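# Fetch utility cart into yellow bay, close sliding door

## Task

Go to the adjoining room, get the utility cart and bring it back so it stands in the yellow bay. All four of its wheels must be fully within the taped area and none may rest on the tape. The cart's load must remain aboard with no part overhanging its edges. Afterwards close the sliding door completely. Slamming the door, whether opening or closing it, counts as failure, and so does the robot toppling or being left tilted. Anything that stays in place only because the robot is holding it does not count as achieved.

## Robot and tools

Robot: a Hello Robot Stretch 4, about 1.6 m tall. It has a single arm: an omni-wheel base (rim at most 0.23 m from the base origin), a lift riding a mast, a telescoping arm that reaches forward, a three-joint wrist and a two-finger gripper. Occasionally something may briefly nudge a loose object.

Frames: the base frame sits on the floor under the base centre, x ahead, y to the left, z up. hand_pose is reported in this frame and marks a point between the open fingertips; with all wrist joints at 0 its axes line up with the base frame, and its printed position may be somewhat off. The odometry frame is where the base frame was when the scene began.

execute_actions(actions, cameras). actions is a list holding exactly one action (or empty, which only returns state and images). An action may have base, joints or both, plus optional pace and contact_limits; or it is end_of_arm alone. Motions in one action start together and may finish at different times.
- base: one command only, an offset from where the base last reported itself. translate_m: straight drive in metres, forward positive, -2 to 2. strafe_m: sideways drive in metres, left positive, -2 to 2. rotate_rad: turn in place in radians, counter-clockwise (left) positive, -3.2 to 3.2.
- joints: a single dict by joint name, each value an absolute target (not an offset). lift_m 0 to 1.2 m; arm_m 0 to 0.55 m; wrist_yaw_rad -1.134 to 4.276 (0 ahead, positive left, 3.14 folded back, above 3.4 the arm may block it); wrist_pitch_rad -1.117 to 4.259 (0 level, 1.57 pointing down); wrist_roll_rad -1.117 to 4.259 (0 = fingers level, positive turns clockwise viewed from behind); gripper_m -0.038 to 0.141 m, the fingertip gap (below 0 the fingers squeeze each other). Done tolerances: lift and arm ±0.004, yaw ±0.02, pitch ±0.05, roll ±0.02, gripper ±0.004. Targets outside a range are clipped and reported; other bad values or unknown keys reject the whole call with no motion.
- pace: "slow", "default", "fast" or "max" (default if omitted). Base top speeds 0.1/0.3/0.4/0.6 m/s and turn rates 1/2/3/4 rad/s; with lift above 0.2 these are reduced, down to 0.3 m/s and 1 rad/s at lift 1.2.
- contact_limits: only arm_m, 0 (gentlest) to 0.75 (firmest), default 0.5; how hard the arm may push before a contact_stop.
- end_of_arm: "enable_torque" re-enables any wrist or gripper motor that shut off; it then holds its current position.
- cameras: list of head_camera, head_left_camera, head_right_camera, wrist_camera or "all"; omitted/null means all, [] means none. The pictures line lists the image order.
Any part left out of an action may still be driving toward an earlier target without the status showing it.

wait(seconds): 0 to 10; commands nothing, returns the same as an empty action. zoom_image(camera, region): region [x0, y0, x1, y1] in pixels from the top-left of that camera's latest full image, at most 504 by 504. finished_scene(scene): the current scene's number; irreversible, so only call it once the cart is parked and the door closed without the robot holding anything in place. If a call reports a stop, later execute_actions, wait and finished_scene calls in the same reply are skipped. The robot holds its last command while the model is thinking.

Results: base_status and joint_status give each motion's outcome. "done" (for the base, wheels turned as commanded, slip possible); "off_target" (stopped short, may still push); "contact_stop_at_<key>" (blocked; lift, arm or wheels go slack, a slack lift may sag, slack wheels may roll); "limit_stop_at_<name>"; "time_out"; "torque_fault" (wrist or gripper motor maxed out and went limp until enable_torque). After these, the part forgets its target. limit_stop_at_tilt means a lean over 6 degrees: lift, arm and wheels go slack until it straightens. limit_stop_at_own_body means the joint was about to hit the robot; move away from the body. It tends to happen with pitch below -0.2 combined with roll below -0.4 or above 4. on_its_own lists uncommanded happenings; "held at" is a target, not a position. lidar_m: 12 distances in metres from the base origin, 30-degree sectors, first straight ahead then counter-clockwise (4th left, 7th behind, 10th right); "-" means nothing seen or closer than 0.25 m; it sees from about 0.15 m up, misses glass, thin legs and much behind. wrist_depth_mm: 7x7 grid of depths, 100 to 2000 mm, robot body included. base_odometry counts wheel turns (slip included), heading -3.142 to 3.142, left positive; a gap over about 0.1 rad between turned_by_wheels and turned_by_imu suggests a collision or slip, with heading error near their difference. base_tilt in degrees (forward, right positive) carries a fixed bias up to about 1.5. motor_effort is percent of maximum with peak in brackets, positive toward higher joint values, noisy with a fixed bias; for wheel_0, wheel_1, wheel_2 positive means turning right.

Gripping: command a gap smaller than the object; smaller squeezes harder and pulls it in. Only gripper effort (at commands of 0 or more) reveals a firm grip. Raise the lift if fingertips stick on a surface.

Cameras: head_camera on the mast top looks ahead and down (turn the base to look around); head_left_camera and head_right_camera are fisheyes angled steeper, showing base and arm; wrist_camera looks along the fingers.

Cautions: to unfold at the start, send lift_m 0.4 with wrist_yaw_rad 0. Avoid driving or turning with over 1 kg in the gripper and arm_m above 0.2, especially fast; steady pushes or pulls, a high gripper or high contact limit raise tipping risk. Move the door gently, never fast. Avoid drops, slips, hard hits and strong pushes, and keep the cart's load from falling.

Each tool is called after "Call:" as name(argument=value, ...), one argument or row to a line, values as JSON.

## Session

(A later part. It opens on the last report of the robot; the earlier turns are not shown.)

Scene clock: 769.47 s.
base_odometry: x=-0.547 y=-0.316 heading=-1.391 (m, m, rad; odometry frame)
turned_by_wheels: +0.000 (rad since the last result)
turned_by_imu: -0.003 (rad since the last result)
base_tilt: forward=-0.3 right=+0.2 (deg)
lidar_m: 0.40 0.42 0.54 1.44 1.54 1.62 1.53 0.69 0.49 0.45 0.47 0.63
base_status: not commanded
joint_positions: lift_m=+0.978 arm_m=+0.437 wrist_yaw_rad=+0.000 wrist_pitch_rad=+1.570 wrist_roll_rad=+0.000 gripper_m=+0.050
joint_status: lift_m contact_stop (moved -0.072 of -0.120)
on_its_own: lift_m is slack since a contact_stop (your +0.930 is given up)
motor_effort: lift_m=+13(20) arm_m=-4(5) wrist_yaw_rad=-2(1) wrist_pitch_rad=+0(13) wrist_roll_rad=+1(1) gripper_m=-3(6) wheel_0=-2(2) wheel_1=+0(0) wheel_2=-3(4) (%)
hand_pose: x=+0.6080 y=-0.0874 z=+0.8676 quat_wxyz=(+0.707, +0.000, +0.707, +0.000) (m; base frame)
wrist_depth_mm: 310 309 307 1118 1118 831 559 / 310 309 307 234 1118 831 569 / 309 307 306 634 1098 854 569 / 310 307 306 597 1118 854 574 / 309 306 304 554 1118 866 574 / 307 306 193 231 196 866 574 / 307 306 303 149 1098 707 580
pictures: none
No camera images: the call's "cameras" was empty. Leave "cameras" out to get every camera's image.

Call:
execute_actions(
  actions=[
    {"joints":{"lift_m":1.01},"base":{"strafe_m":-0.022},"pace":"slow"},
  ],
  cameras=[],
)

Call:
execute_actions(
  actions=[
    {"joints":{"lift_m":0.93}},
  ],
  cameras=["wrist_camera"],
)

Call:
execute_actions(
  actions=[
    {"base":{"strafe_m":-0.075},"pace":"slow"},
  ],
  cameras=["wrist_camera"],
)

Call:
execute_actions(
  actions=[
    {"base":{"strafe_m":0.01},"pace":"slow"},
  ],
  cameras=[],
)

Call:
execute_actions(
  actions=[
    {"joints":{"lift_m":1.05}},
  ],
  cameras=["wrist_camera"],
)

Call:
execute_actions(
  actions=[
    {"joints":{"arm_m":0.3},"base":{"strafe_m":0.85}},
  ],
)

Scene clock: 781.30 s.
base_odometry: x=-0.569 y=-0.320 heading=-1.391 (m, m, rad; odometry frame)
turned_by_wheels: +0.000 (rad since the last result)
turned_by_imu: -0.001 (rad since the last result)
base_tilt: forward=-0.4 right=+0.3 (deg)
lidar_m: 0.40 0.41 0.53 1.45 1.55 1.62 1.53 0.66 0.46 0.42 0.44 0.60
base_status: done
joint_positions: lift_m=+1.010 arm_m=+0.437 wrist_yaw_rad=+0.000 wrist_pitch_rad=+1.570 wrist_roll_rad=+0.000 gripper_m=+0.050
joint_status: all done
motor_effort: lift_m=+23(20) arm_m=-4(4) wrist_yaw_rad=-2(2) wrist_pitch_rad=+2(10) wrist_roll_rad=+0(0) gripper_m=-5(3) wheel_0=+1(5) wheel_1=-2(7) wheel_2=+0(1) (%)
hand_pose: x=+0.6080 y=-0.0874 z=+0.8993 quat_wxyz=(+0.708, +0.000, +0.707, +0.000) (m; base frame)
wrist_depth_mm: 338 334 330 1160 1138 788 530 / 338 334 319 1138 1138 798 535 / 336 336 312 1138 1138 798 535 / 338 334 334 1160 1138 809 539 / 336 334 334 1138 1138 820 539 / 336 334 198 1118 196 820 544 / 334 334 309 144 1118 668 549
pictures: none
No camera images: the call's "cameras" was empty. Leave "cameras" out to get every camera's image.

Scene clock: 782.60 s.
base_odometry: x=-0.569 y=-0.320 heading=-1.391 (m, m, rad; odometry frame)
turned_by_wheels: +0.000 (rad since the last result)
turned_by_imu: +0.000 (rad since the last result)
base_tilt: forward=-0.4 right=+0.2 (deg)
lidar_m: 0.39 0.40 0.54 1.47 1.53 1.62 1.53 0.67 0.46 0.42 0.45 0.60
base_status: not commanded
joint_positions: lift_m=+0.930 arm_m=+0.437 wrist_yaw_rad=+0.000 wrist_pitch_rad=+1.570 wrist_roll_rad=+0.000 gripper_m=+0.050
joint_status: all done
motor_effort: lift_m=+12(21) arm_m=-4(5) wrist_yaw_rad=-2(2) wrist_pitch_rad=-1(1) wrist_roll_rad=+0(0) gripper_m=-4(4) wheel_0=+1(1) wheel_1=-2(2) wheel_2=+0(0) (%)
hand_pose: x=+0.6080 y=-0.0874 z=+0.8202 quat_wxyz=(+0.707, +0.000, +0.707, +0.000) (m; base frame)
wrist_depth_mm: 257 255 226 1060 1060 788 530 / 256 254 221 1078 1060 798 535 / 255 254 235 1060 1042 809 539 / 256 253 231 1042 1060 809 544 / 256 253 225 1042 1060 809 544 / 254 253 185 1060 196 820 549 / 254 253 233 142 1042 676 549
pictures: wrist_camera
Images, in order (width x height): wrist_camera 616x392.

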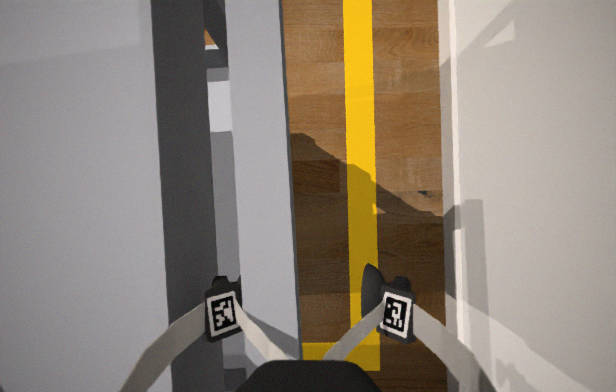

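Scene clock: 784.50 s.
base_odometry: x=-0.642 y=-0.334 heading=-1.391 (m, m, rad; odometry frame)
turned_by_wheels: +0.000 (rad since the last result)
turned_by_imu: +0.001 (rad since the last result)
base_tilt: forward=-0.4 right=+0.2 (deg)
lidar_m: 0.37 0.40 0.53 1.53 1.61 1.60 1.53 0.53 0.38 0.35 0.36 0.50
base_status: done
joint_positions: lift_m=+0.930 arm_m=+0.437 wrist_yaw_rad=+0.000 wrist_pitch_rad=+1.571 wrist_roll_rad=+0.000 gripper_m=+0.050
joint_status: not commanded
motor_effort: lift_m=+14(14) arm_m=-4(4) wrist_yaw_rad=-2(3) wrist_pitch_rad=-1(9) wrist_roll_rad=+1(1) gripper_m=-2(8) wheel_0=+1(19) wheel_1=-2(6) wheel_2=+1(7) (%)
hand_pose: x=+0.6077 y=-0.0874 z=+0.8201 quat_wxyz=(+0.707, +0.000, +0.707, +0.000) (m; base frame)
wrist_depth_mm: 255 254 241 1060 1060 615 424 / 255 254 236 1060 1060 621 427 / 255 254 233 1060 1060 627 430 / 255 253 228 182 1042 627 433 / 254 253 225 180 1060 634 433 / 254 253 186 180 196 640 436 / 254 252 217 144 1042 525 439
pictures: wrist_camera
Images, in order (width x height): wrist_camera 616x392.

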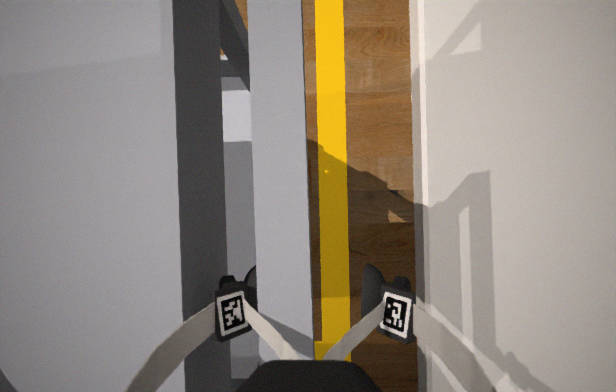

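Scene clock: 785.37 s.
base_odometry: x=-0.633 y=-0.332 heading=-1.391 (m, m, rad; odometry frame)
turned_by_wheels: +0.000 (rad since the last result)
turned_by_imu: +0.000 (rad since the last result)
base_tilt: forward=-0.4 right=+0.2 (deg)
lidar_m: 0.38 0.39 0.52 1.51 1.62 1.62 1.52 0.57 0.38 0.37 0.38 0.51
base_status: done
joint_positions: lift_m=+0.930 arm_m=+0.437 wrist_yaw_rad=+0.000 wrist_pitch_rad=+1.571 wrist_roll_rad=+0.000 gripper_m=+0.050
joint_status: not commanded
motor_effort: lift_m=+14(14) arm_m=-4(4) wrist_yaw_rad=-3(2) wrist_pitch_rad=-4(3) wrist_roll_rad=+1(1) gripper_m=-3(3) wheel_0=-2(5) wheel_1=+1(5) wheel_2=+0(1) (%)
hand_pose: x=+0.6078 y=-0.0874 z=+0.8201 quat_wxyz=(+0.707, +0.000, +0.707, +0.000) (m; base frame)
wrist_depth_mm: 255 253 237 180 1060 634 436 / 255 254 233 180 1060 640 442 / 255 253 252 180 1042 647 442 / 254 253 252 180 1060 647 445 / 255 253 248 180 1042 654 449 / 254 253 189 179 196 654 452 / 254 252 209 145 1060 539 452
pictures: none
No camera images: the call's "cameras" was empty. Leave "cameras" out to get every camera's image.

Scene clock: 786.90 s.
base_odometry: x=-0.633 y=-0.332 heading=-1.391 (m, m, rad; odometry frame)
turned_by_wheels: +0.000 (rad since the last result)
turned_by_imu: +0.000 (rad since the last result)
base_tilt: forward=-0.4 right=+0.2 (deg)
lidar_m: 0.38 0.40 0.54 1.53 1.62 1.60 1.52 0.58 0.40 0.36 0.37 0.54
base_status: not commanded
joint_positions: lift_m=+1.050 arm_m=+0.437 wrist_yaw_rad=+0.000 wrist_pitch_rad=+1.570 wrist_roll_rad=+0.000 gripper_m=+0.050
joint_status: all done
motor_effort: lift_m=+22(24) arm_m=-4(5) wrist_yaw_rad=-3(2) wrist_pitch_rad=-2(3) wrist_roll_rad=+2(1) gripper_m=-2(5) wheel_0=-1(2) wheel_1=+1(0) wheel_2=+0(0) (%)
hand_pose: x=+0.6078 y=-0.0874 z=+0.9394 quat_wxyz=(+0.707, +0.000, +0.707, +0.000) (m; base frame)
wrist_depth_mm: 379 375 375 1182 1182 640 442 / 377 377 373 661 1160 647 442 / 377 375 373 640 1182 647 445 / 379 377 373 621 1182 654 449 / 377 375 373 627 1182 661 449 / 377 375 197 699 196 661 452 / 375 375 373 144 1182 544 455
pictures: wrist_camera
Images, in order (width x height): wrist_camera 616x392.

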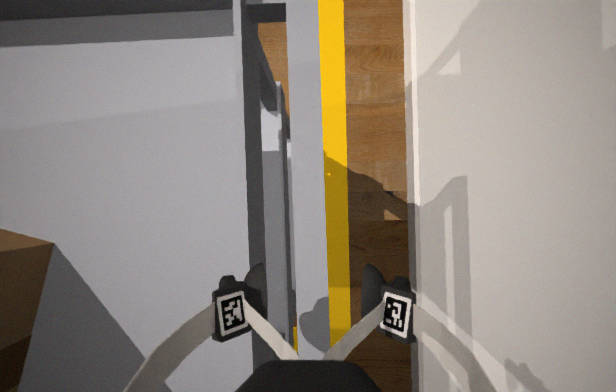

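Scene clock: 791.07 s.
base_odometry: x=+0.204 y=-0.181 heading=-1.391 (m, m, rad; odometry frame)
turned_by_wheels: +0.000 (rad since the last result)
turned_by_imu: -0.072 (rad since the last result)
base_tilt: forward=-0.3 right=+0.2 (deg)
lidar_m: 0.40 0.54 2.77 0.69 0.75 0.97 1.60 1.63 1.30 1.18 0.41 0.37
base_status: done
joint_positions: lift_m=+1.050 arm_m=+0.300 wrist_yaw_rad=+0.000 wrist_pitch_rad=+1.571 wrist_roll_rad=+0.000 gripper_m=+0.050
joint_status: all done
motor_effort: lift_m=+21(22) arm_m=-2(6) wrist_yaw_rad=-2(4) wrist_pitch_rad=-1(24) wrist_roll_rad=+0(4) gripper_m=-5(1) wheel_0=+0(20) wheel_1=+1(12) wheel_2=-3(13) (%)
hand_pose: x=+0.4714 y=-0.0874 z=+0.9395 quat_wxyz=(+0.707, +0.000, +0.707, +0.000) (m; base frame)
wrist_depth_mm: - - - - - - 366 / - - - - - 368 364 / - - - - 368 368 366 / - - - 370 373 366 364 / - - - 368 368 366 364 / - - 190 370 196 366 364 / - 138 976 149 368 366 366
pictures: head_camera, head_left_camera, head_right_camera, wrist_camera
Images, in order (width x height): head_camera 420x560, head_left_camera 420x672, head_right_camera 420x672, wrist_camera 616x392.

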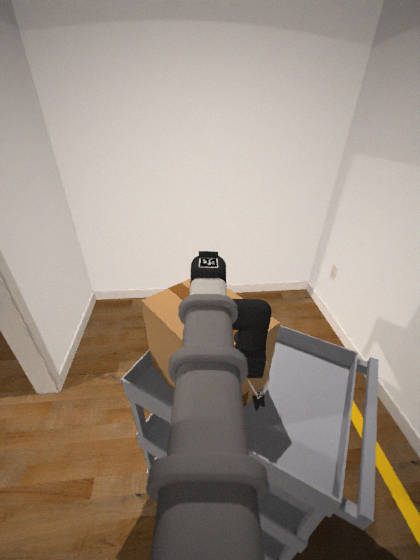

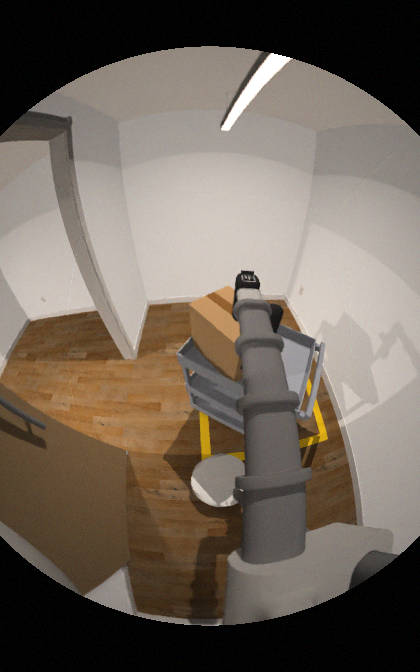

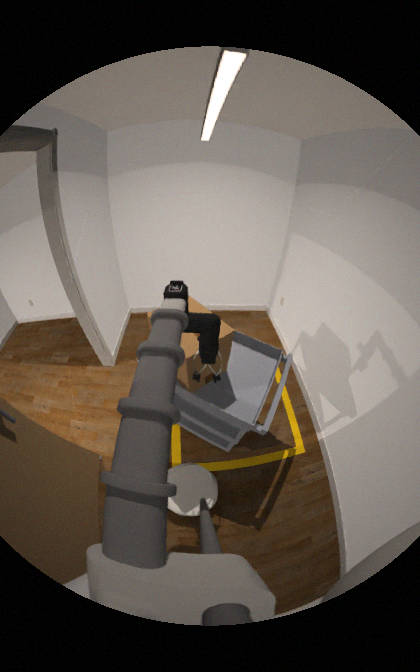

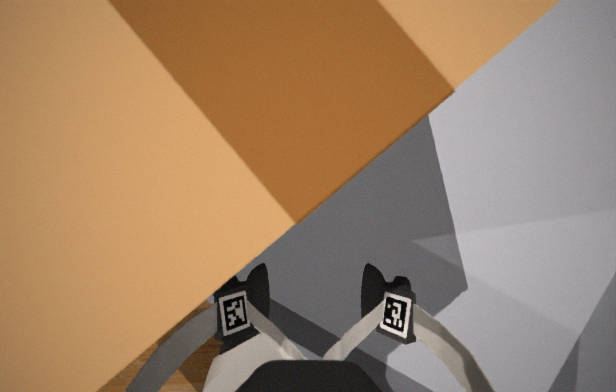

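Call:
execute_actions(
  actions=[
    {"base":{"strafe_m":-0.04},"pace":"slow"},
  ],
  cameras=[],
)

Call:
execute_actions(
  actions=[
    {"joints":{"arm_m":0.0,"lift_m":1.2}},
  ],
)

Scene clock: 799.20 s.
base_odometry: x=+0.165 y=-0.188 heading=-1.392 (m, m, rad; odometry frame)
turned_by_wheels: +0.000 (rad since the last result)
turned_by_imu: -0.001 (rad since the last result)
base_tilt: forward=-0.3 right=+0.1 (deg)
lidar_m: 0.39 0.54 2.76 0.73 0.78 1.01 1.60 1.62 1.25 1.15 0.38 0.36
base_status: done
joint_positions: lift_m=+1.050 arm_m=+0.300 wrist_yaw_rad=+0.000 wrist_pitch_rad=+1.571 wrist_roll_rad=+0.000 gripper_m=+0.050
joint_status: not commanded
motor_effort: lift_m=+21(21) arm_m=-3(3) wrist_yaw_rad=-2(2) wrist_pitch_rad=-3(4) wrist_roll_rad=+0(0) gripper_m=-5(6) wheel_0=+3(5) wheel_1=-4(10) wheel_2=+0(3) (%)
hand_pose: x=+0.4714 y=-0.0874 z=+0.9395 quat_wxyz=(+0.707, +0.000, +0.707, +0.000) (m; base frame)
wrist_depth_mm: - - - - 132 368 366 / - - - 117 258 366 364 / - - 112 186 368 368 366 / - - 147 370 368 366 364 / - 134 370 368 368 366 364 / 119 1182 197 370 196 366 355 / 1205 1205 976 144 368 364 322
pictures: none
No camera images: the call's "cameras" was empty. Leave "cameras" out to get every camera's image.

Scene clock: 801.20 s.
base_odometry: x=+0.165 y=-0.188 heading=-1.392 (m, m, rad; odometry frame)
turned_by_wheels: +0.000 (rad since the last result)
turned_by_imu: -0.001 (rad since the last result)
base_tilt: forward=-0.4 right=+0.2 (deg)
lidar_m: 0.36 0.52 2.78 0.74 0.80 1.02 1.58 1.63 1.23 1.15 0.39 0.35
base_status: not commanded
joint_positions: lift_m=+1.198 arm_m=+0.001 wrist_yaw_rad=+0.000 wrist_pitch_rad=+1.570 wrist_roll_rad=+0.000 gripper_m=+0.050
joint_status: all done
joint sent to its limit — the command would take lift_m past its upper limit, so that joint was sent only as far as its limit.
motor_effort: lift_m=+22(23) arm_m=-5(6) wrist_yaw_rad=-2(2) wrist_pitch_rad=+0(2) wrist_roll_rad=-1(1) gripper_m=-4(3) wheel_0=+3(3) wheel_1=-4(4) wheel_2=+0(0) (%)
hand_pose: x=+0.1720 y=-0.0874 z=+1.0880 quat_wxyz=(+0.707, +0.000, +0.707, +0.000) (m; base frame)
wrist_depth_mm: 1366 1336 525 525 525 521 1308 / 1366 1366 1160 544 521 521 1308 / 1366 1366 1366 1182 809 473 1308 / 1366 1366 1336 1336 1308 1336 1308 / 1308 1336 1366 1118 1336 1336 1336 / 1255 1366 197 1118 196 1308 1308 / 1255 1366 1366 144 1308 1308 1336
pictures: head_camera, head_left_camera, head_right_camera, wrist_camera
Images, in order (width x height): head_camera 420x560, head_left_camera 420x672, head_right_camera 420x672, wrist_camera 616x392.

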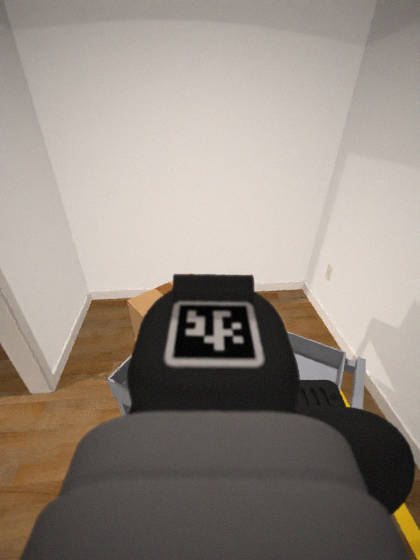

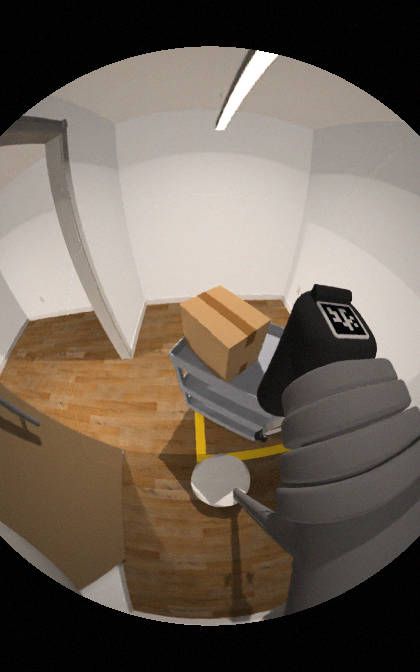

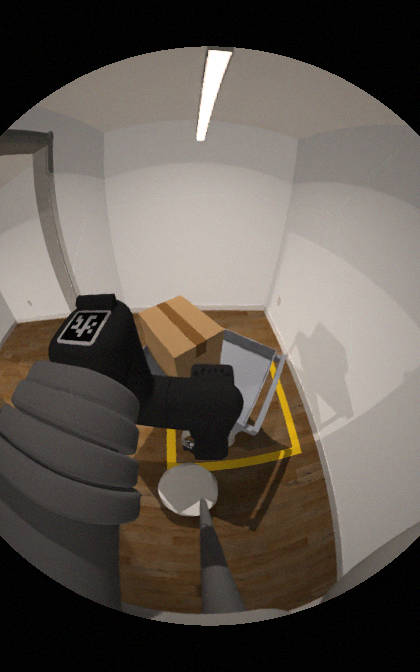

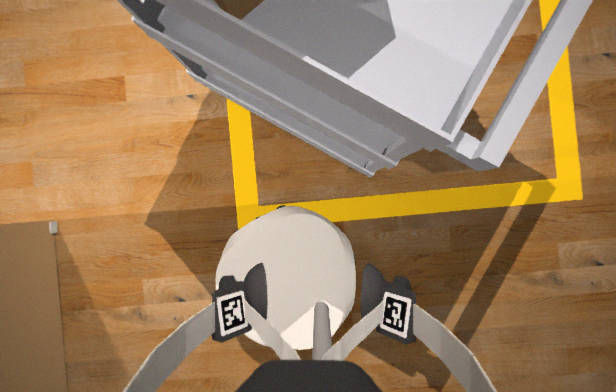

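Call:
execute_actions(
  actions=[
    {"base":{"rotate_rad":-0.07},"pace":"slow"},
  ],
  cameras=[],
)

Call:
execute_actions(
  actions=[
    {"base":{"strafe_m":0.25},"joints":{"arm_m":0.1}},
  ],
)

Scene clock: 822.03 s.
base_odometry: x=+0.165 y=-0.188 heading=-1.461 (m, m, rad; odometry frame)
turned_by_wheels: -0.070 (rad since the last result)
turned_by_imu: -0.071 (rad since the last result)
base_tilt: forward=-0.4 right=+0.2 (deg)
lidar_m: 0.36 0.48 1.45 0.73 0.79 0.95 1.59 1.62 1.27 1.15 1.16 0.36
base_status: done
joint_positions: lift_m=+1.198 arm_m=+0.001 wrist_yaw_rad=+0.000 wrist_pitch_rad=+1.570 wrist_roll_rad=+0.000 gripper_m=+0.050
joint_status: not commanded
motor_effort: lift_m=+22(22) arm_m=-5(5) wrist_yaw_rad=-2(2) wrist_pitch_rad=-2(4) wrist_roll_rad=+0(0) gripper_m=-3(2) wheel_0=+3(5) wheel_1=+2(5) wheel_2=+2(5) (%)
hand_pose: x=+0.1720 y=-0.0874 z=+1.0880 quat_wxyz=(+0.707, +0.000, +0.707, +0.000) (m; base frame)
wrist_depth_mm: 1366 866 530 525 521 521 1308 / 1397 1366 866 525 521 521 1308 / 1366 1366 1336 1182 842 1336 1308 / 1366 1366 1366 1336 1336 1336 1308 / 1366 1366 1366 1118 1336 1308 1308 / 1281 1366 198 1118 196 1336 1308 / 1229 1336 1336 144 1336 1308 1308
pictures: none
No camera images: the call's "cameras" was empty. Leave "cameras" out to get every camera's image.

Scene clock: 824.17 s.
base_odometry: x=+0.413 y=-0.160 heading=-1.461 (m, m, rad; odometry frame)
turned_by_wheels: +0.000 (rad since the last result)
turned_by_imu: -0.001 (rad since the last result)
base_tilt: forward=-0.4 right=+0.2 (deg)
lidar_m: 0.48 1.28 2.57 0.47 0.53 0.67 1.46 1.66 1.57 1.40 0.50 0.46
base_status: done
joint_positions: lift_m=+1.198 arm_m=+0.099 wrist_yaw_rad=+0.000 wrist_pitch_rad=+1.570 wrist_roll_rad=+0.000 gripper_m=+0.050
joint_status: all done
motor_effort: lift_m=+22(22) arm_m=+6(5) wrist_yaw_rad=-2(2) wrist_pitch_rad=-1(0) wrist_roll_rad=+0(0) gripper_m=-2(1) wheel_0=+1(7) wheel_1=+0(10) wheel_2=-1(1) (%)
hand_pose: x=+0.2701 y=-0.0874 z=+1.0880 quat_wxyz=(+0.707, +0.000, +0.707, +0.000) (m; base frame)
wrist_depth_mm: 1366 1366 525 525 370 517 512 / 1366 1366 1366 854 480 517 512 / 1366 1366 1366 1182 854 517 517 / 1366 1336 1336 1366 1336 842 554 / 1366 1336 1366 1138 1336 1308 1281 / 991 1336 197 1098 196 1308 1308 / 917 1160 1336 144 1336 1336 1336
pictures: head_camera, head_left_camera, head_right_camera, wrist_camera
Images, in order (width x height): head_camera 420x560, head_left_camera 420x672, head_right_camera 420x672, wrist_camera 616x392.

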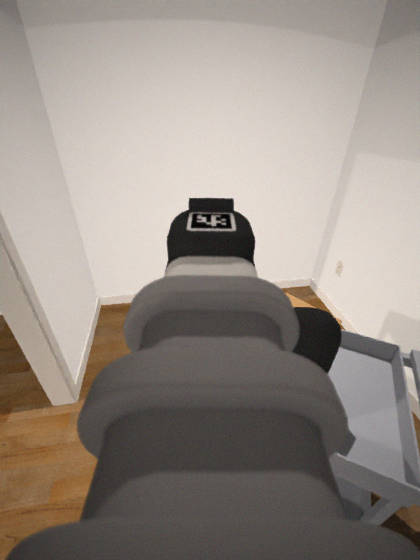

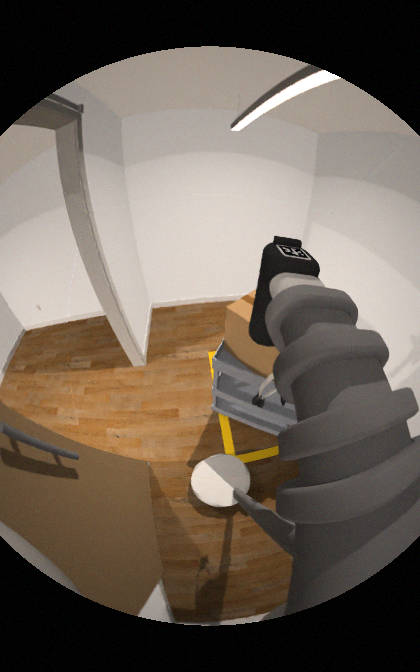

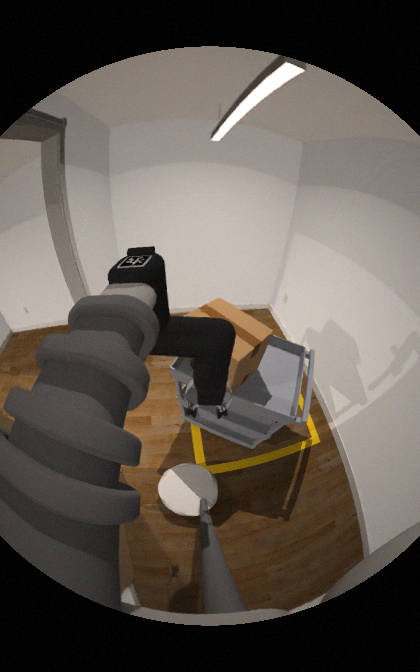

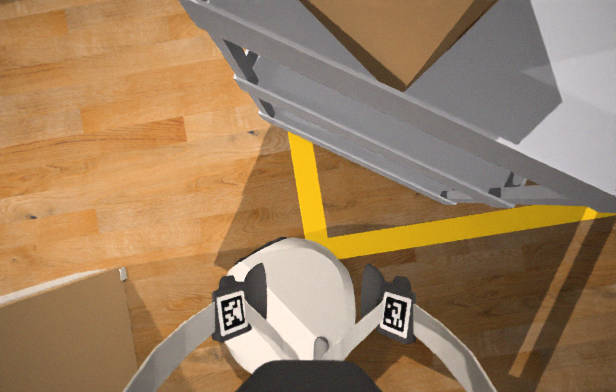

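Call:
execute_actions(
  actions=[
    {"base":{"rotate_rad":0.14},"joints":{"arm_m":0.0},"pace":"slow"},
  ],
  cameras=[],
)

Call:
execute_actions(
  actions=[
    {"base":{"translate_m":-0.12}},
  ],
  cameras=[],
)

Call:
execute_actions(
  actions=[
    {"base":{"strafe_m":0.075},"joints":{"lift_m":0.62,"wrist_pitch_rad":0,"gripper_m":0.1}},
  ],
)

Scene clock: 845.30 s.
base_odometry: x=+0.413 y=-0.160 heading=-1.322 (m, m, rad; odometry frame)
turned_by_wheels: +0.139 (rad since the last result)
turned_by_imu: +0.139 (rad since the last result)
base_tilt: forward=-0.3 right=+0.3 (deg)
lidar_m: 0.50 1.29 0.56 0.48 0.55 0.75 1.64 1.69 1.47 1.40 0.48 0.46
base_status: done
joint_positions: lift_m=+1.198 arm_m=+0.001 wrist_yaw_rad=+0.000 wrist_pitch_rad=+1.570 wrist_roll_rad=+0.000 gripper_m=+0.050
joint_status: all done
motor_effort: lift_m=+22(22) arm_m=-6(4) wrist_yaw_rad=-2(3) wrist_pitch_rad=-2(1) wrist_roll_rad=+0(1) gripper_m=-3(5) wheel_0=-2(4) wheel_1=-2(2) wheel_2=-2(5) (%)
hand_pose: x=+0.1721 y=-0.0874 z=+1.0880 quat_wxyz=(+0.707, +0.000, +0.707, +0.000) (m; base frame)
wrist_depth_mm: 1366 1366 1336 854 504 517 517 / 1366 1366 1336 1182 842 512 512 / 1336 1366 1366 1336 1182 842 508 / 1366 1336 1336 1336 1308 1308 1336 / 917 1336 1336 1118 1308 1336 1336 / 931 1308 197 1118 196 1336 1308 / 917 1205 1336 144 1336 1308 1281
pictures: none
No camera images: the call's "cameras" was empty. Leave "cameras" out to get every camera's image.

Scene clock: 846.97 s.
base_odometry: x=+0.384 y=-0.044 heading=-1.322 (m, m, rad; odometry frame)
turned_by_wheels: +0.000 (rad since the last result)
turned_by_imu: +0.000 (rad since the last result)
base_tilt: forward=-0.4 right=+0.3 (deg)
lidar_m: 0.60 1.39 0.54 0.51 0.54 0.74 1.52 1.56 1.47 1.40 0.59 0.55
base_status: done
joint_positions: lift_m=+1.198 arm_m=+0.001 wrist_yaw_rad=+0.000 wrist_pitch_rad=+1.570 wrist_roll_rad=+0.000 gripper_m=+0.050
joint_status: not commanded
motor_effort: lift_m=+22(22) arm_m=-5(6) wrist_yaw_rad=-3(2) wrist_pitch_rad=+1(1) wrist_roll_rad=-1(0) gripper_m=-6(1) wheel_0=+0(6) wheel_1=-3(6) wheel_2=+1(9) (%)
hand_pose: x=+0.1721 y=-0.0874 z=+1.0880 quat_wxyz=(+0.707, +0.000, +0.707, +0.000) (m; base frame)
wrist_depth_mm: 1336 1366 1366 1160 854 842 484 / 1366 1366 1336 1336 1182 842 768 / 1366 1366 1366 1336 1336 1160 1308 / 931 1366 1336 1336 1336 1336 1336 / 917 1336 1366 1118 1308 1336 1308 / 917 1366 197 1118 196 1308 1308 / 917 1182 1366 144 1336 1308 1336
pictures: none
No camera images: the call's "cameras" was empty. Leave "cameras" out to get every camera's image.

Scene clock: 850.17 s.
base_odometry: x=+0.456 y=-0.026 heading=-1.322 (m, m, rad; odometry frame)
turned_by_wheels: +0.000 (rad since the last result)
turned_by_imu: -0.001 (rad since the last result)
base_tilt: forward=-0.4 right=+0.3 (deg)
lidar_m: 0.64 1.37 0.45 0.44 0.47 0.64 1.51 1.57 1.55 1.48 0.63 0.60
base_status: done
joint_positions: lift_m=+0.620 arm_m=+0.001 wrist_yaw_rad=+0.000 wrist_pitch_rad=+0.003 wrist_roll_rad=+0.000 gripper_m=+0.100
joint_status: all done
motor_effort: lift_m=+13(20) arm_m=-5(5) wrist_yaw_rad=-3(2) wrist_pitch_rad=-10(14) wrist_roll_rad=-1(1) gripper_m=-4(5) wheel_0=+1(8) wheel_1=-1(9) wheel_2=+0(1) (%)
hand_pose: x=+0.4603 y=-0.0874 z=+0.7978 quat_wxyz=(+1.000, +0.000, +0.001, +0.000) (m; base frame)
wrist_depth_mm: 1060 1430 - - - 404 347 / 1060 1430 - - 504 404 345 / 1060 1464 - - 500 404 345 / 1060 1464 - - 413 362 327 / 1078 1464 - 462 394 351 317 / 1042 1366 199 1983 211 - 1921 / 1060 1281 - 144 831 788 1983
pictures: head_camera, head_left_camera, head_right_camera, wrist_camera
Images, in order (width x height): head_camera 420x560, head_left_camera 420x672, head_right_camera 420x672, wrist_camera 616x392.

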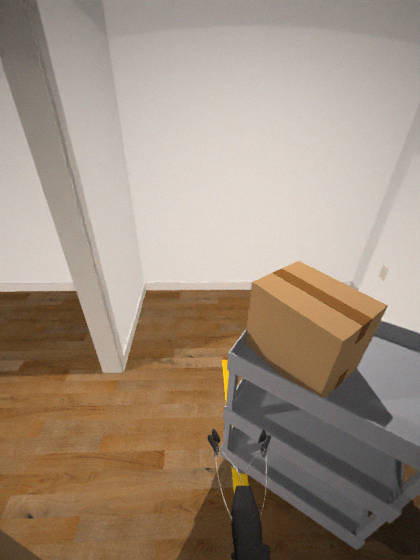

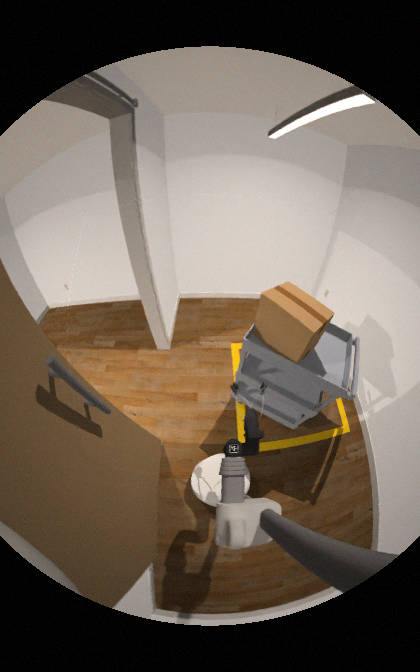

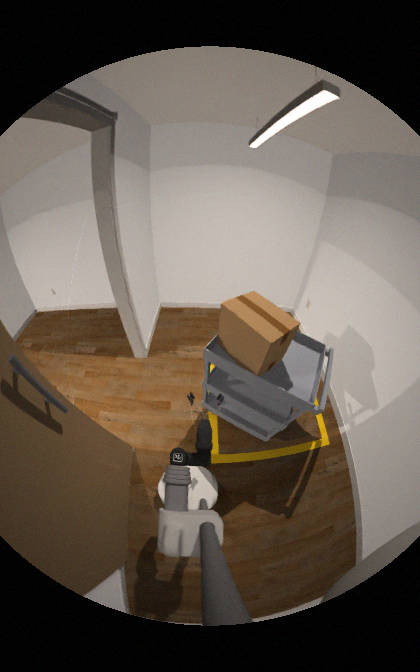

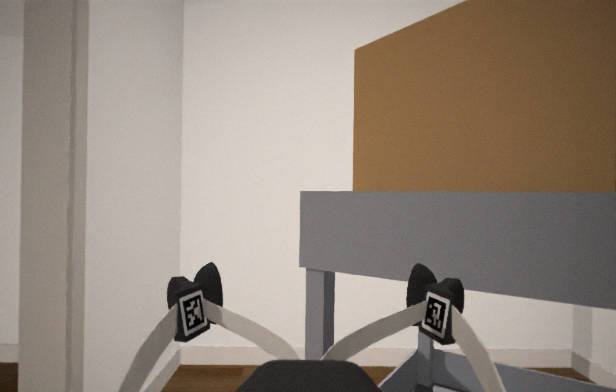

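Call:
execute_actions(
  actions=[
    {"joints":{"lift_m":0.47}},
  ],
  cameras=[],
)

Call:
execute_actions(
  actions=[
    {"joints":{"arm_m":0.2}},
  ],
  cameras=["wrist_camera","head_camera"],
)

Scene clock: 858.33 s.
base_odometry: x=+0.456 y=-0.026 heading=-1.322 (m, m, rad; odometry frame)
turned_by_wheels: +0.000 (rad since the last result)
turned_by_imu: -0.001 (rad since the last result)
base_tilt: forward=-0.3 right=+0.2 (deg)
lidar_m: 0.64 1.36 0.46 0.44 0.47 0.64 1.51 1.57 1.56 1.47 0.62 0.61
base_status: not commanded
joint_positions: lift_m=+0.470 arm_m=+0.001 wrist_yaw_rad=+0.000 wrist_pitch_rad=+0.003 wrist_roll_rad=+0.000 gripper_m=+0.100
joint_status: all done
motor_effort: lift_m=+13(10) arm_m=-5(5) wrist_yaw_rad=-3(3) wrist_pitch_rad=-8(9) wrist_roll_rad=+0(1) gripper_m=-4(1) wheel_0=+2(1) wheel_1=-1(2) wheel_2=+0(0) (%)
hand_pose: x=+0.4603 y=-0.0874 z=+0.6478 quat_wxyz=(+1.000, +0.000, +0.001, +0.000) (m; base frame)
wrist_depth_mm: 1060 1430 - - 488 364 319 / 1060 1430 - 459 399 351 319 / 1060 1464 - 466 452 442 436 / 1060 1430 - - - - - / 1060 1464 - - - - - / 1042 1366 199 - 211 732 715 / 1060 1255 1708 145 402 492 569
pictures: none
No camera images: the call's "cameras" was empty. Leave "cameras" out to get every camera's image.

Scene clock: 860.03 s.
base_odometry: x=+0.456 y=-0.026 heading=-1.322 (m, m, rad; odometry frame)
turned_by_wheels: +0.000 (rad since the last result)
turned_by_imu: -0.001 (rad since the last result)
base_tilt: forward=-0.4 right=+0.2 (deg)
lidar_m: 0.64 1.36 0.46 0.44 0.47 0.64 1.52 1.58 1.54 1.46 0.61 0.59
base_status: not commanded
joint_positions: lift_m=+0.470 arm_m=+0.199 wrist_yaw_rad=+0.000 wrist_pitch_rad=+0.002 wrist_roll_rad=+0.000 gripper_m=+0.100
joint_status: all done
motor_effort: lift_m=+13(13) arm_m=+6(5) wrist_yaw_rad=-3(3) wrist_pitch_rad=-5(8) wrist_roll_rad=-1(1) gripper_m=-2(1) wheel_0=+2(1) wheel_1=-1(2) wheel_2=+0(0) (%)
hand_pose: x=+0.6584 y=-0.0874 z=+0.6479 quat_wxyz=(+1.000, +0.000, +0.001, +0.000) (m; base frame)
wrist_depth_mm: 946 1464 1808 256 222 196 179 / 960 1464 1863 262 235 232 230 / 960 1464 1863 265 1863 452 445 / 976 1464 1863 266 1863 1863 1863 / 960 1464 1808 267 1808 1863 1863 / 976 1366 199 267 211 603 1863 / 960 1281 1618 145 452 521 539
pictures: head_camera, wrist_camera
Images, in order (width x height): head_camera 420x560, wrist_camera 616x392.

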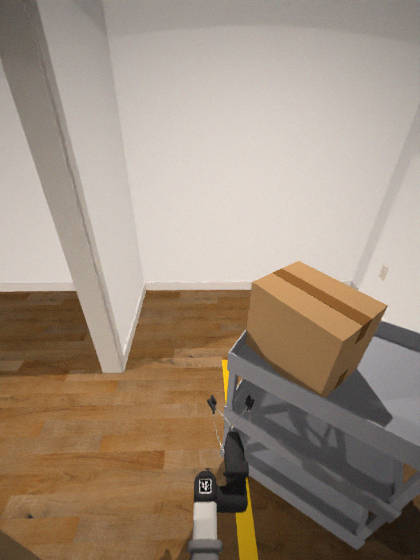

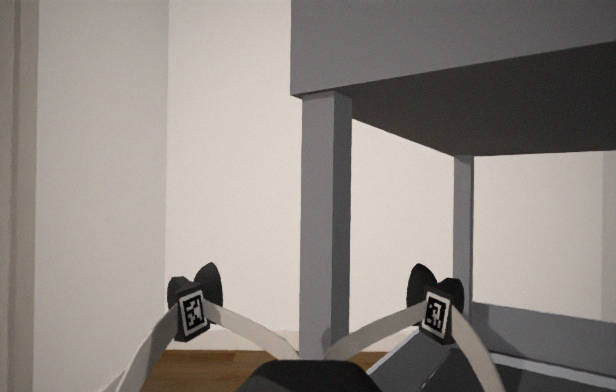

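Call:
execute_actions(
  actions=[
    {"joints":{"arm_m":0.275}},
  ],
  cameras=[],
)

Call:
execute_actions(
  actions=[
    {"joints":{"gripper_m":0.0}},
  ],
  cameras=["wrist_camera"],
)

Call:
execute_actions(
  actions=[
    {"joints":{"arm_m":0.15},"base":{"strafe_m":-0.04},"pace":"slow"},
  ],
)

Scene clock: 867.40 s.
base_odometry: x=+0.456 y=-0.026 heading=-1.322 (m, m, rad; odometry frame)
turned_by_wheels: +0.000 (rad since the last result)
turned_by_imu: -0.001 (rad since the last result)
base_tilt: forward=-0.4 right=+0.2 (deg)
lidar_m: 0.65 1.36 0.45 0.45 0.47 0.65 1.52 1.59 1.55 1.48 0.62 0.60
base_status: not commanded
joint_positions: lift_m=+0.470 arm_m=+0.274 wrist_yaw_rad=+0.000 wrist_pitch_rad=+0.002 wrist_roll_rad=+0.000 gripper_m=+0.100
joint_status: all done
motor_effort: lift_m=+13(13) arm_m=+6(6) wrist_yaw_rad=-2(2) wrist_pitch_rad=-8(5) wrist_roll_rad=+0(0) gripper_m=-3(2) wheel_0=+1(1) wheel_1=-1(1) wheel_2=+0(0) (%)
hand_pose: x=+0.7334 y=-0.0874 z=+0.6479 quat_wxyz=(+1.000, +0.000, +0.001, +0.000) (m; base frame)
wrist_depth_mm: 960 1430 1756 179 161 157 156 / 960 1464 1756 186 235 233 232 / 960 1464 1756 186 1756 455 449 / 960 1464 1756 185 1756 1756 1756 / 976 1464 1756 185 1808 1756 1756 / 960 1366 199 185 193 535 1756 / 976 1308 1661 144 1576 484 496
pictures: none
No camera images: the call's "cameras" was empty. Leave "cameras" out to get every camera's image.

Scene clock: 869.20 s.
base_odometry: x=+0.456 y=-0.026 heading=-1.322 (m, m, rad; odometry frame)
turned_by_wheels: +0.000 (rad since the last result)
turned_by_imu: -0.001 (rad since the last result)
base_tilt: forward=-0.3 right=+0.2 (deg)
lidar_m: 0.64 1.36 0.45 0.45 0.46 0.63 1.51 1.58 1.56 1.47 0.63 0.59
base_status: not commanded
joint_positions: lift_m=+0.470 arm_m=+0.274 wrist_yaw_rad=-0.003 wrist_pitch_rad=+0.002 wrist_roll_rad=+0.000 gripper_m=+0.000
joint_status: all done
motor_effort: lift_m=+13(13) arm_m=+4(5) wrist_yaw_rad=+5(7) wrist_pitch_rad=-7(6) wrist_roll_rad=+0(1) gripper_m=-12(8) wheel_0=-2(2) wheel_1=-1(2) wheel_2=+0(0) (%)
hand_pose: x=+0.7335 y=-0.0881 z=+0.6479 quat_wxyz=(+1.000, +0.000, +0.001, -0.001) (m; base frame)
wrist_depth_mm: 960 1464 1756 175 158 156 156 / 976 1464 1756 182 235 233 231 / 976 1499 1756 182 1756 455 449 / 976 1499 1756 181 1756 1808 1808 / 976 1499 1756 181 1756 1808 1756 / 991 1499 1756 180 186 544 1756 / 991 1336 1499 165 1499 488 492
pictures: wrist_camera
Images, in order (width x height): wrist_camera 616x392.

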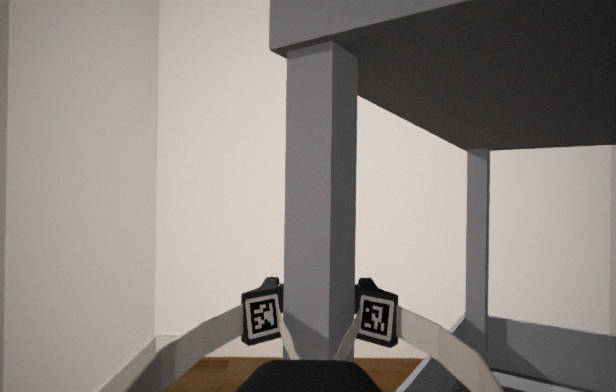

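Scene clock: 871.73 s.
base_odometry: x=+0.418 y=-0.036 heading=-1.322 (m, m, rad; odometry frame)
turned_by_wheels: +0.000 (rad since the last result)
turned_by_imu: +0.001 (rad since the last result)
base_tilt: forward=-0.4 right=+0.2 (deg)
lidar_m: 0.54 1.39 0.49 0.49 0.51 0.70 1.51 1.58 1.50 1.43 0.59 0.53
base_status: done
joint_positions: lift_m=+0.470 arm_m=+0.151 wrist_yaw_rad=+0.007 wrist_pitch_rad=+0.003 wrist_roll_rad=+0.000 gripper_m=+0.000
joint_status: all done
on_its_own: wrist_yaw_rad is at rest, and its effort (-21) is outside its rest range (-13 to +13)
motor_effort: lift_m=+13(13) arm_m=-7(8) wrist_yaw_rad=-21(33) wrist_pitch_rad=-9(8) wrist_roll_rad=+0(0) gripper_m=-10(12) wheel_0=+2(10) wheel_1=-2(8) wheel_2=+6(8) (%)
hand_pose: x=+0.6112 y=-0.0855 z=+0.6479 quat_wxyz=(+1.000, +0.000, +0.001, +0.003) (m; base frame)
wrist_depth_mm: 991 1464 1921 172 159 156 155 / 991 1499 1863 179 235 232 230 / 991 1537 1921 178 564 455 445 / 991 1499 1921 179 1863 1921 1863 / 1008 1499 1921 180 1921 1863 1863 / 1008 1499 190 180 199 1863 1921 / 1008 1336 1499 149 424 517 517
pictures: head_camera, head_left_camera, head_right_camera, wrist_camera
Images, in order (width x height): head_camera 420x560, head_left_camera 420x672, head_right_camera 420x672, wrist_camera 616x392.

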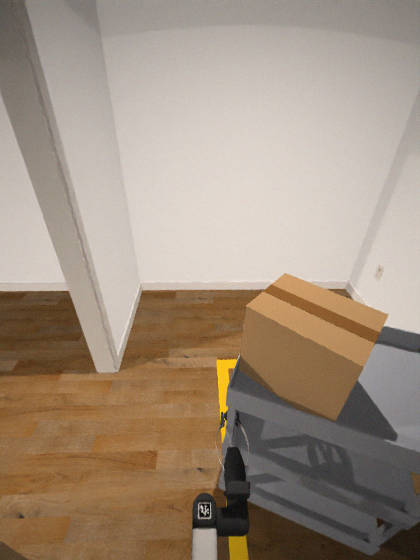

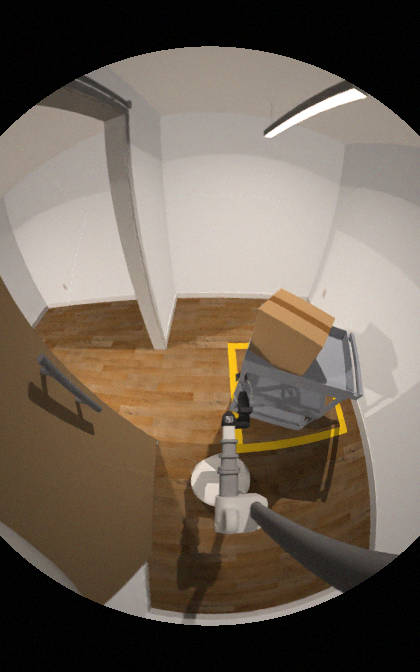

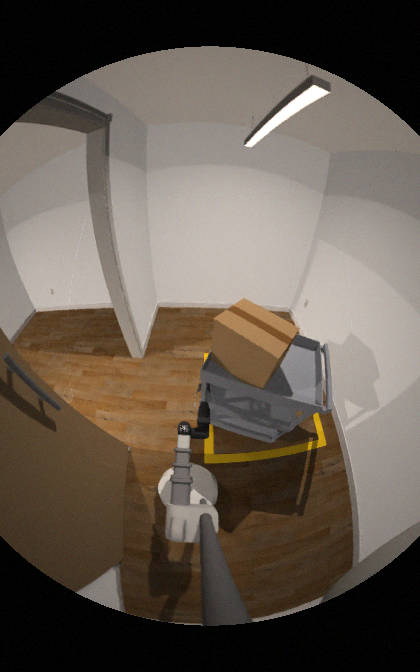

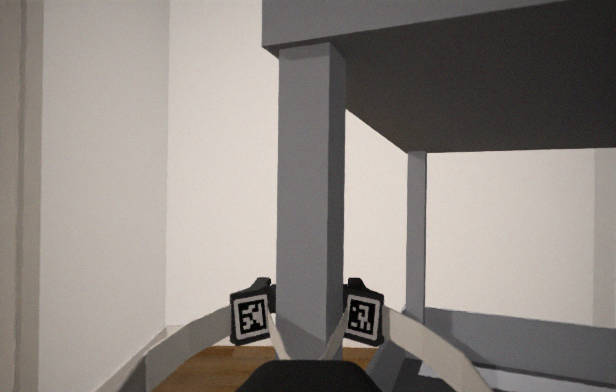

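Call:
execute_actions(
  actions=[
    {"joints":{"arm_m":0.05},"base":{"strafe_m":-0.03},"pace":"slow"},
  ],
)

Scene clock: 881.03 s.
base_odometry: x=+0.389 y=-0.043 heading=-1.322 (m, m, rad; odometry frame)
turned_by_wheels: +0.000 (rad since the last result)
turned_by_imu: -0.001 (rad since the last result)
base_tilt: forward=-0.5 right=+0.3 (deg)
lidar_m: 0.44 1.40 0.53 0.51 0.53 0.75 1.51 1.58 1.48 1.41 0.54 0.44
base_status: done
joint_positions: lift_m=+0.470 arm_m=+0.051 wrist_yaw_rad=-0.002 wrist_pitch_rad=+0.003 wrist_roll_rad=+0.000 gripper_m=+0.000
joint_status: all done
motor_effort: lift_m=+13(13) arm_m=-7(7) wrist_yaw_rad=+4(37) wrist_pitch_rad=-10(12) wrist_roll_rad=+0(0) gripper_m=-11(12) wheel_0=-1(13) wheel_1=-2(5) wheel_2=+4(5) (%)
hand_pose: x=+0.5104 y=-0.0880 z=+0.6476 quat_wxyz=(+1.000, +0.000, +0.002, -0.001) (m; base frame)
wrist_depth_mm: 1042 1618 1983 171 165 157 154 / 1042 1661 1983 176 234 230 229 / 1042 1618 1983 177 462 452 445 / 1042 1661 1983 177 1983 1983 1983 / 1042 1661 - 176 - - 1983 / 1042 1661 1983 176 189 1983 1756 / 1078 1430 1537 164 517 492 549
pictures: head_camera, head_left_camera, head_right_camera, wrist_camera
Images, in order (width x height): head_camera 420x560, head_left_camera 420x672, head_right_camera 420x672, wrist_camera 616x392.

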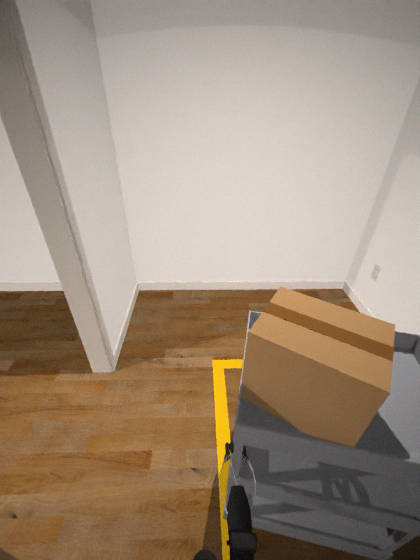

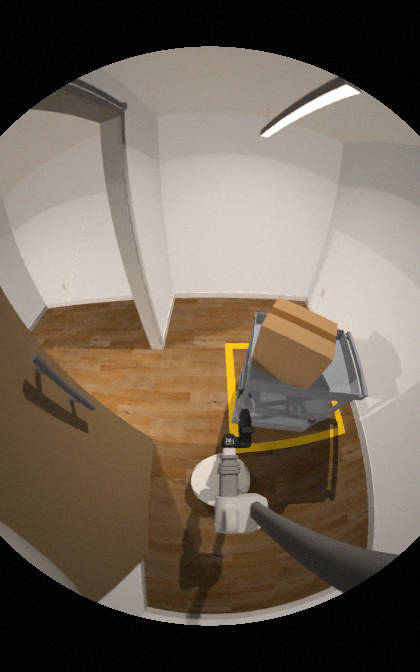

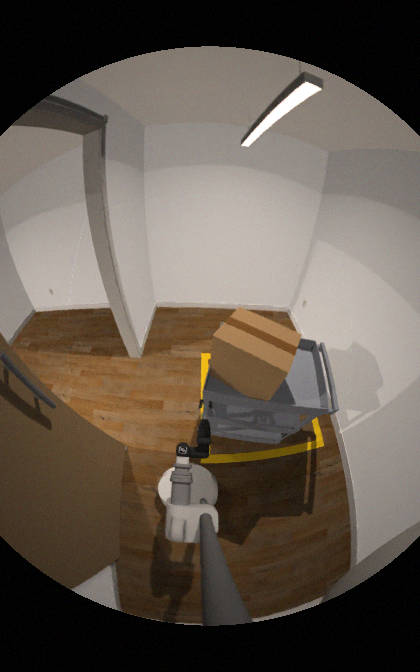

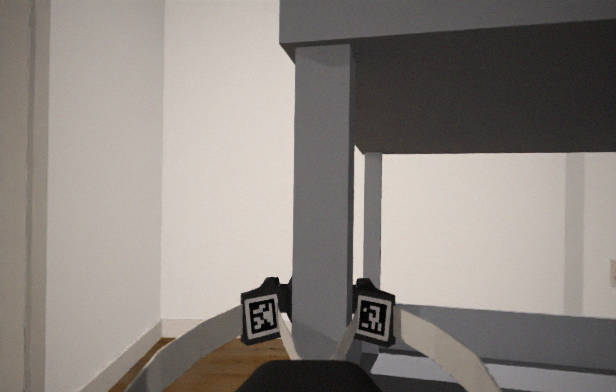

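Call:
execute_actions(
  actions=[
    {"base":{"strafe_m":-0.08},"pace":"slow"},
  ],
)

Scene clock: 889.37 s.
base_odometry: x=+0.311 y=-0.063 heading=-1.322 (m, m, rad; odometry frame)
turned_by_wheels: +0.000 (rad since the last result)
turned_by_imu: +0.000 (rad since the last result)
base_tilt: forward=-0.5 right=+0.2 (deg)
lidar_m: 0.44 1.44 0.59 0.60 0.61 0.84 1.51 1.57 1.39 1.32 0.56 0.45
base_status: done
joint_positions: lift_m=+0.470 arm_m=+0.051 wrist_yaw_rad=-0.003 wrist_pitch_rad=+0.003 wrist_roll_rad=+0.000 gripper_m=+0.000
joint_status: not commanded
motor_effort: lift_m=+13(13) arm_m=-4(7) wrist_yaw_rad=+7(46) wrist_pitch_rad=-6(9) wrist_roll_rad=+0(0) gripper_m=-10(10) wheel_0=+0(15) wheel_1=-4(6) wheel_2=+0(4) (%)
hand_pose: x=+0.5099 y=-0.0883 z=+0.6478 quat_wxyz=(+1.000, +0.000, +0.001, -0.002) (m; base frame)
wrist_depth_mm: 1182 1808 1983 161 156 154 153 / 1182 1808 1983 165 231 229 227 / 1205 1808 1983 165 459 442 439 / 1182 1863 - 165 1983 - 1863 / 1205 1863 1983 165 1983 - 1863 / 1205 1808 1983 165 189 - 1661 / 1205 1576 1499 157 517 521 554
pictures: head_camera, head_left_camera, head_right_camera, wrist_camera
Images, in order (width x height): head_camera 420x560, head_left_camera 420x672, head_right_camera 420x672, wrist_camera 616x392.

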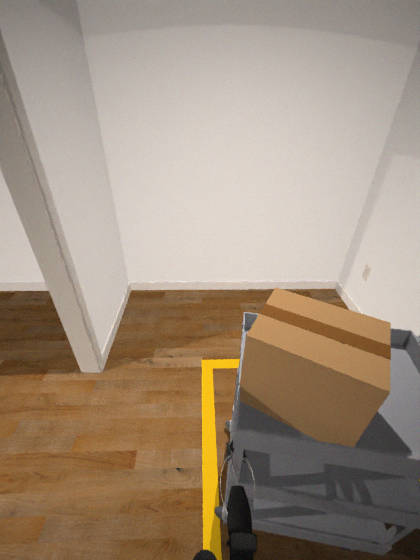

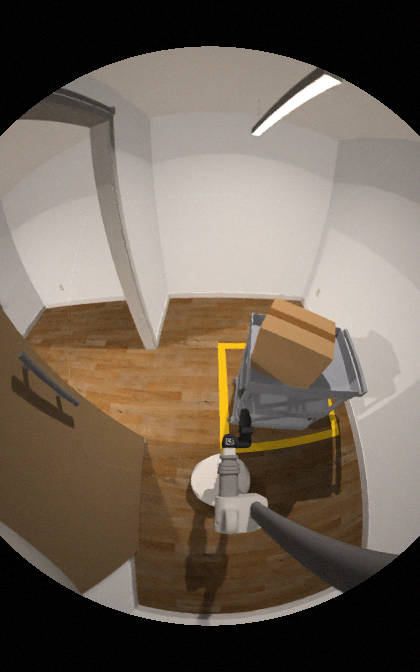

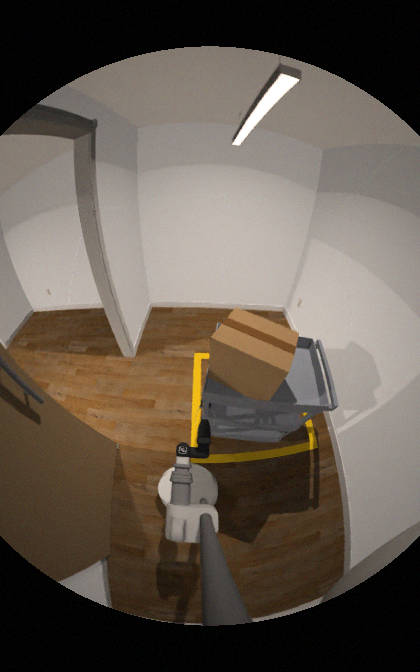

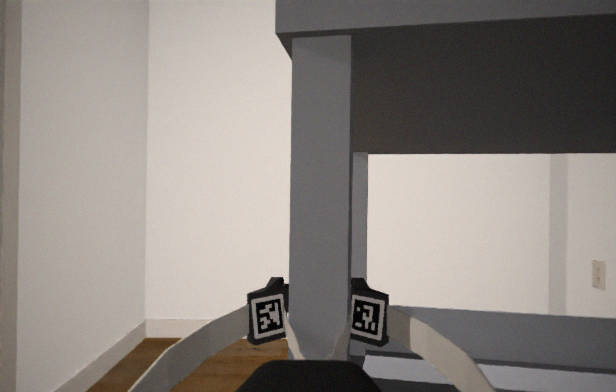

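Call:
zoom_image(
  camera="head_right_camera",
  region=[170,290,370,480],
)

Region (170, 290, 370, 480) of head_right_camera's 420x672 image, scaled by 2.520, with more detail than that image has; it fills the top 479 rows of this view, and the rest is white.

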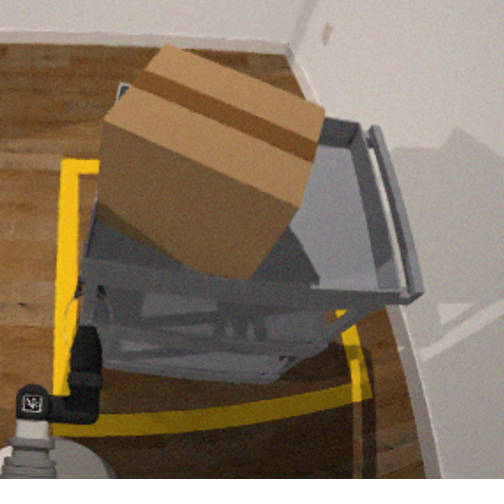

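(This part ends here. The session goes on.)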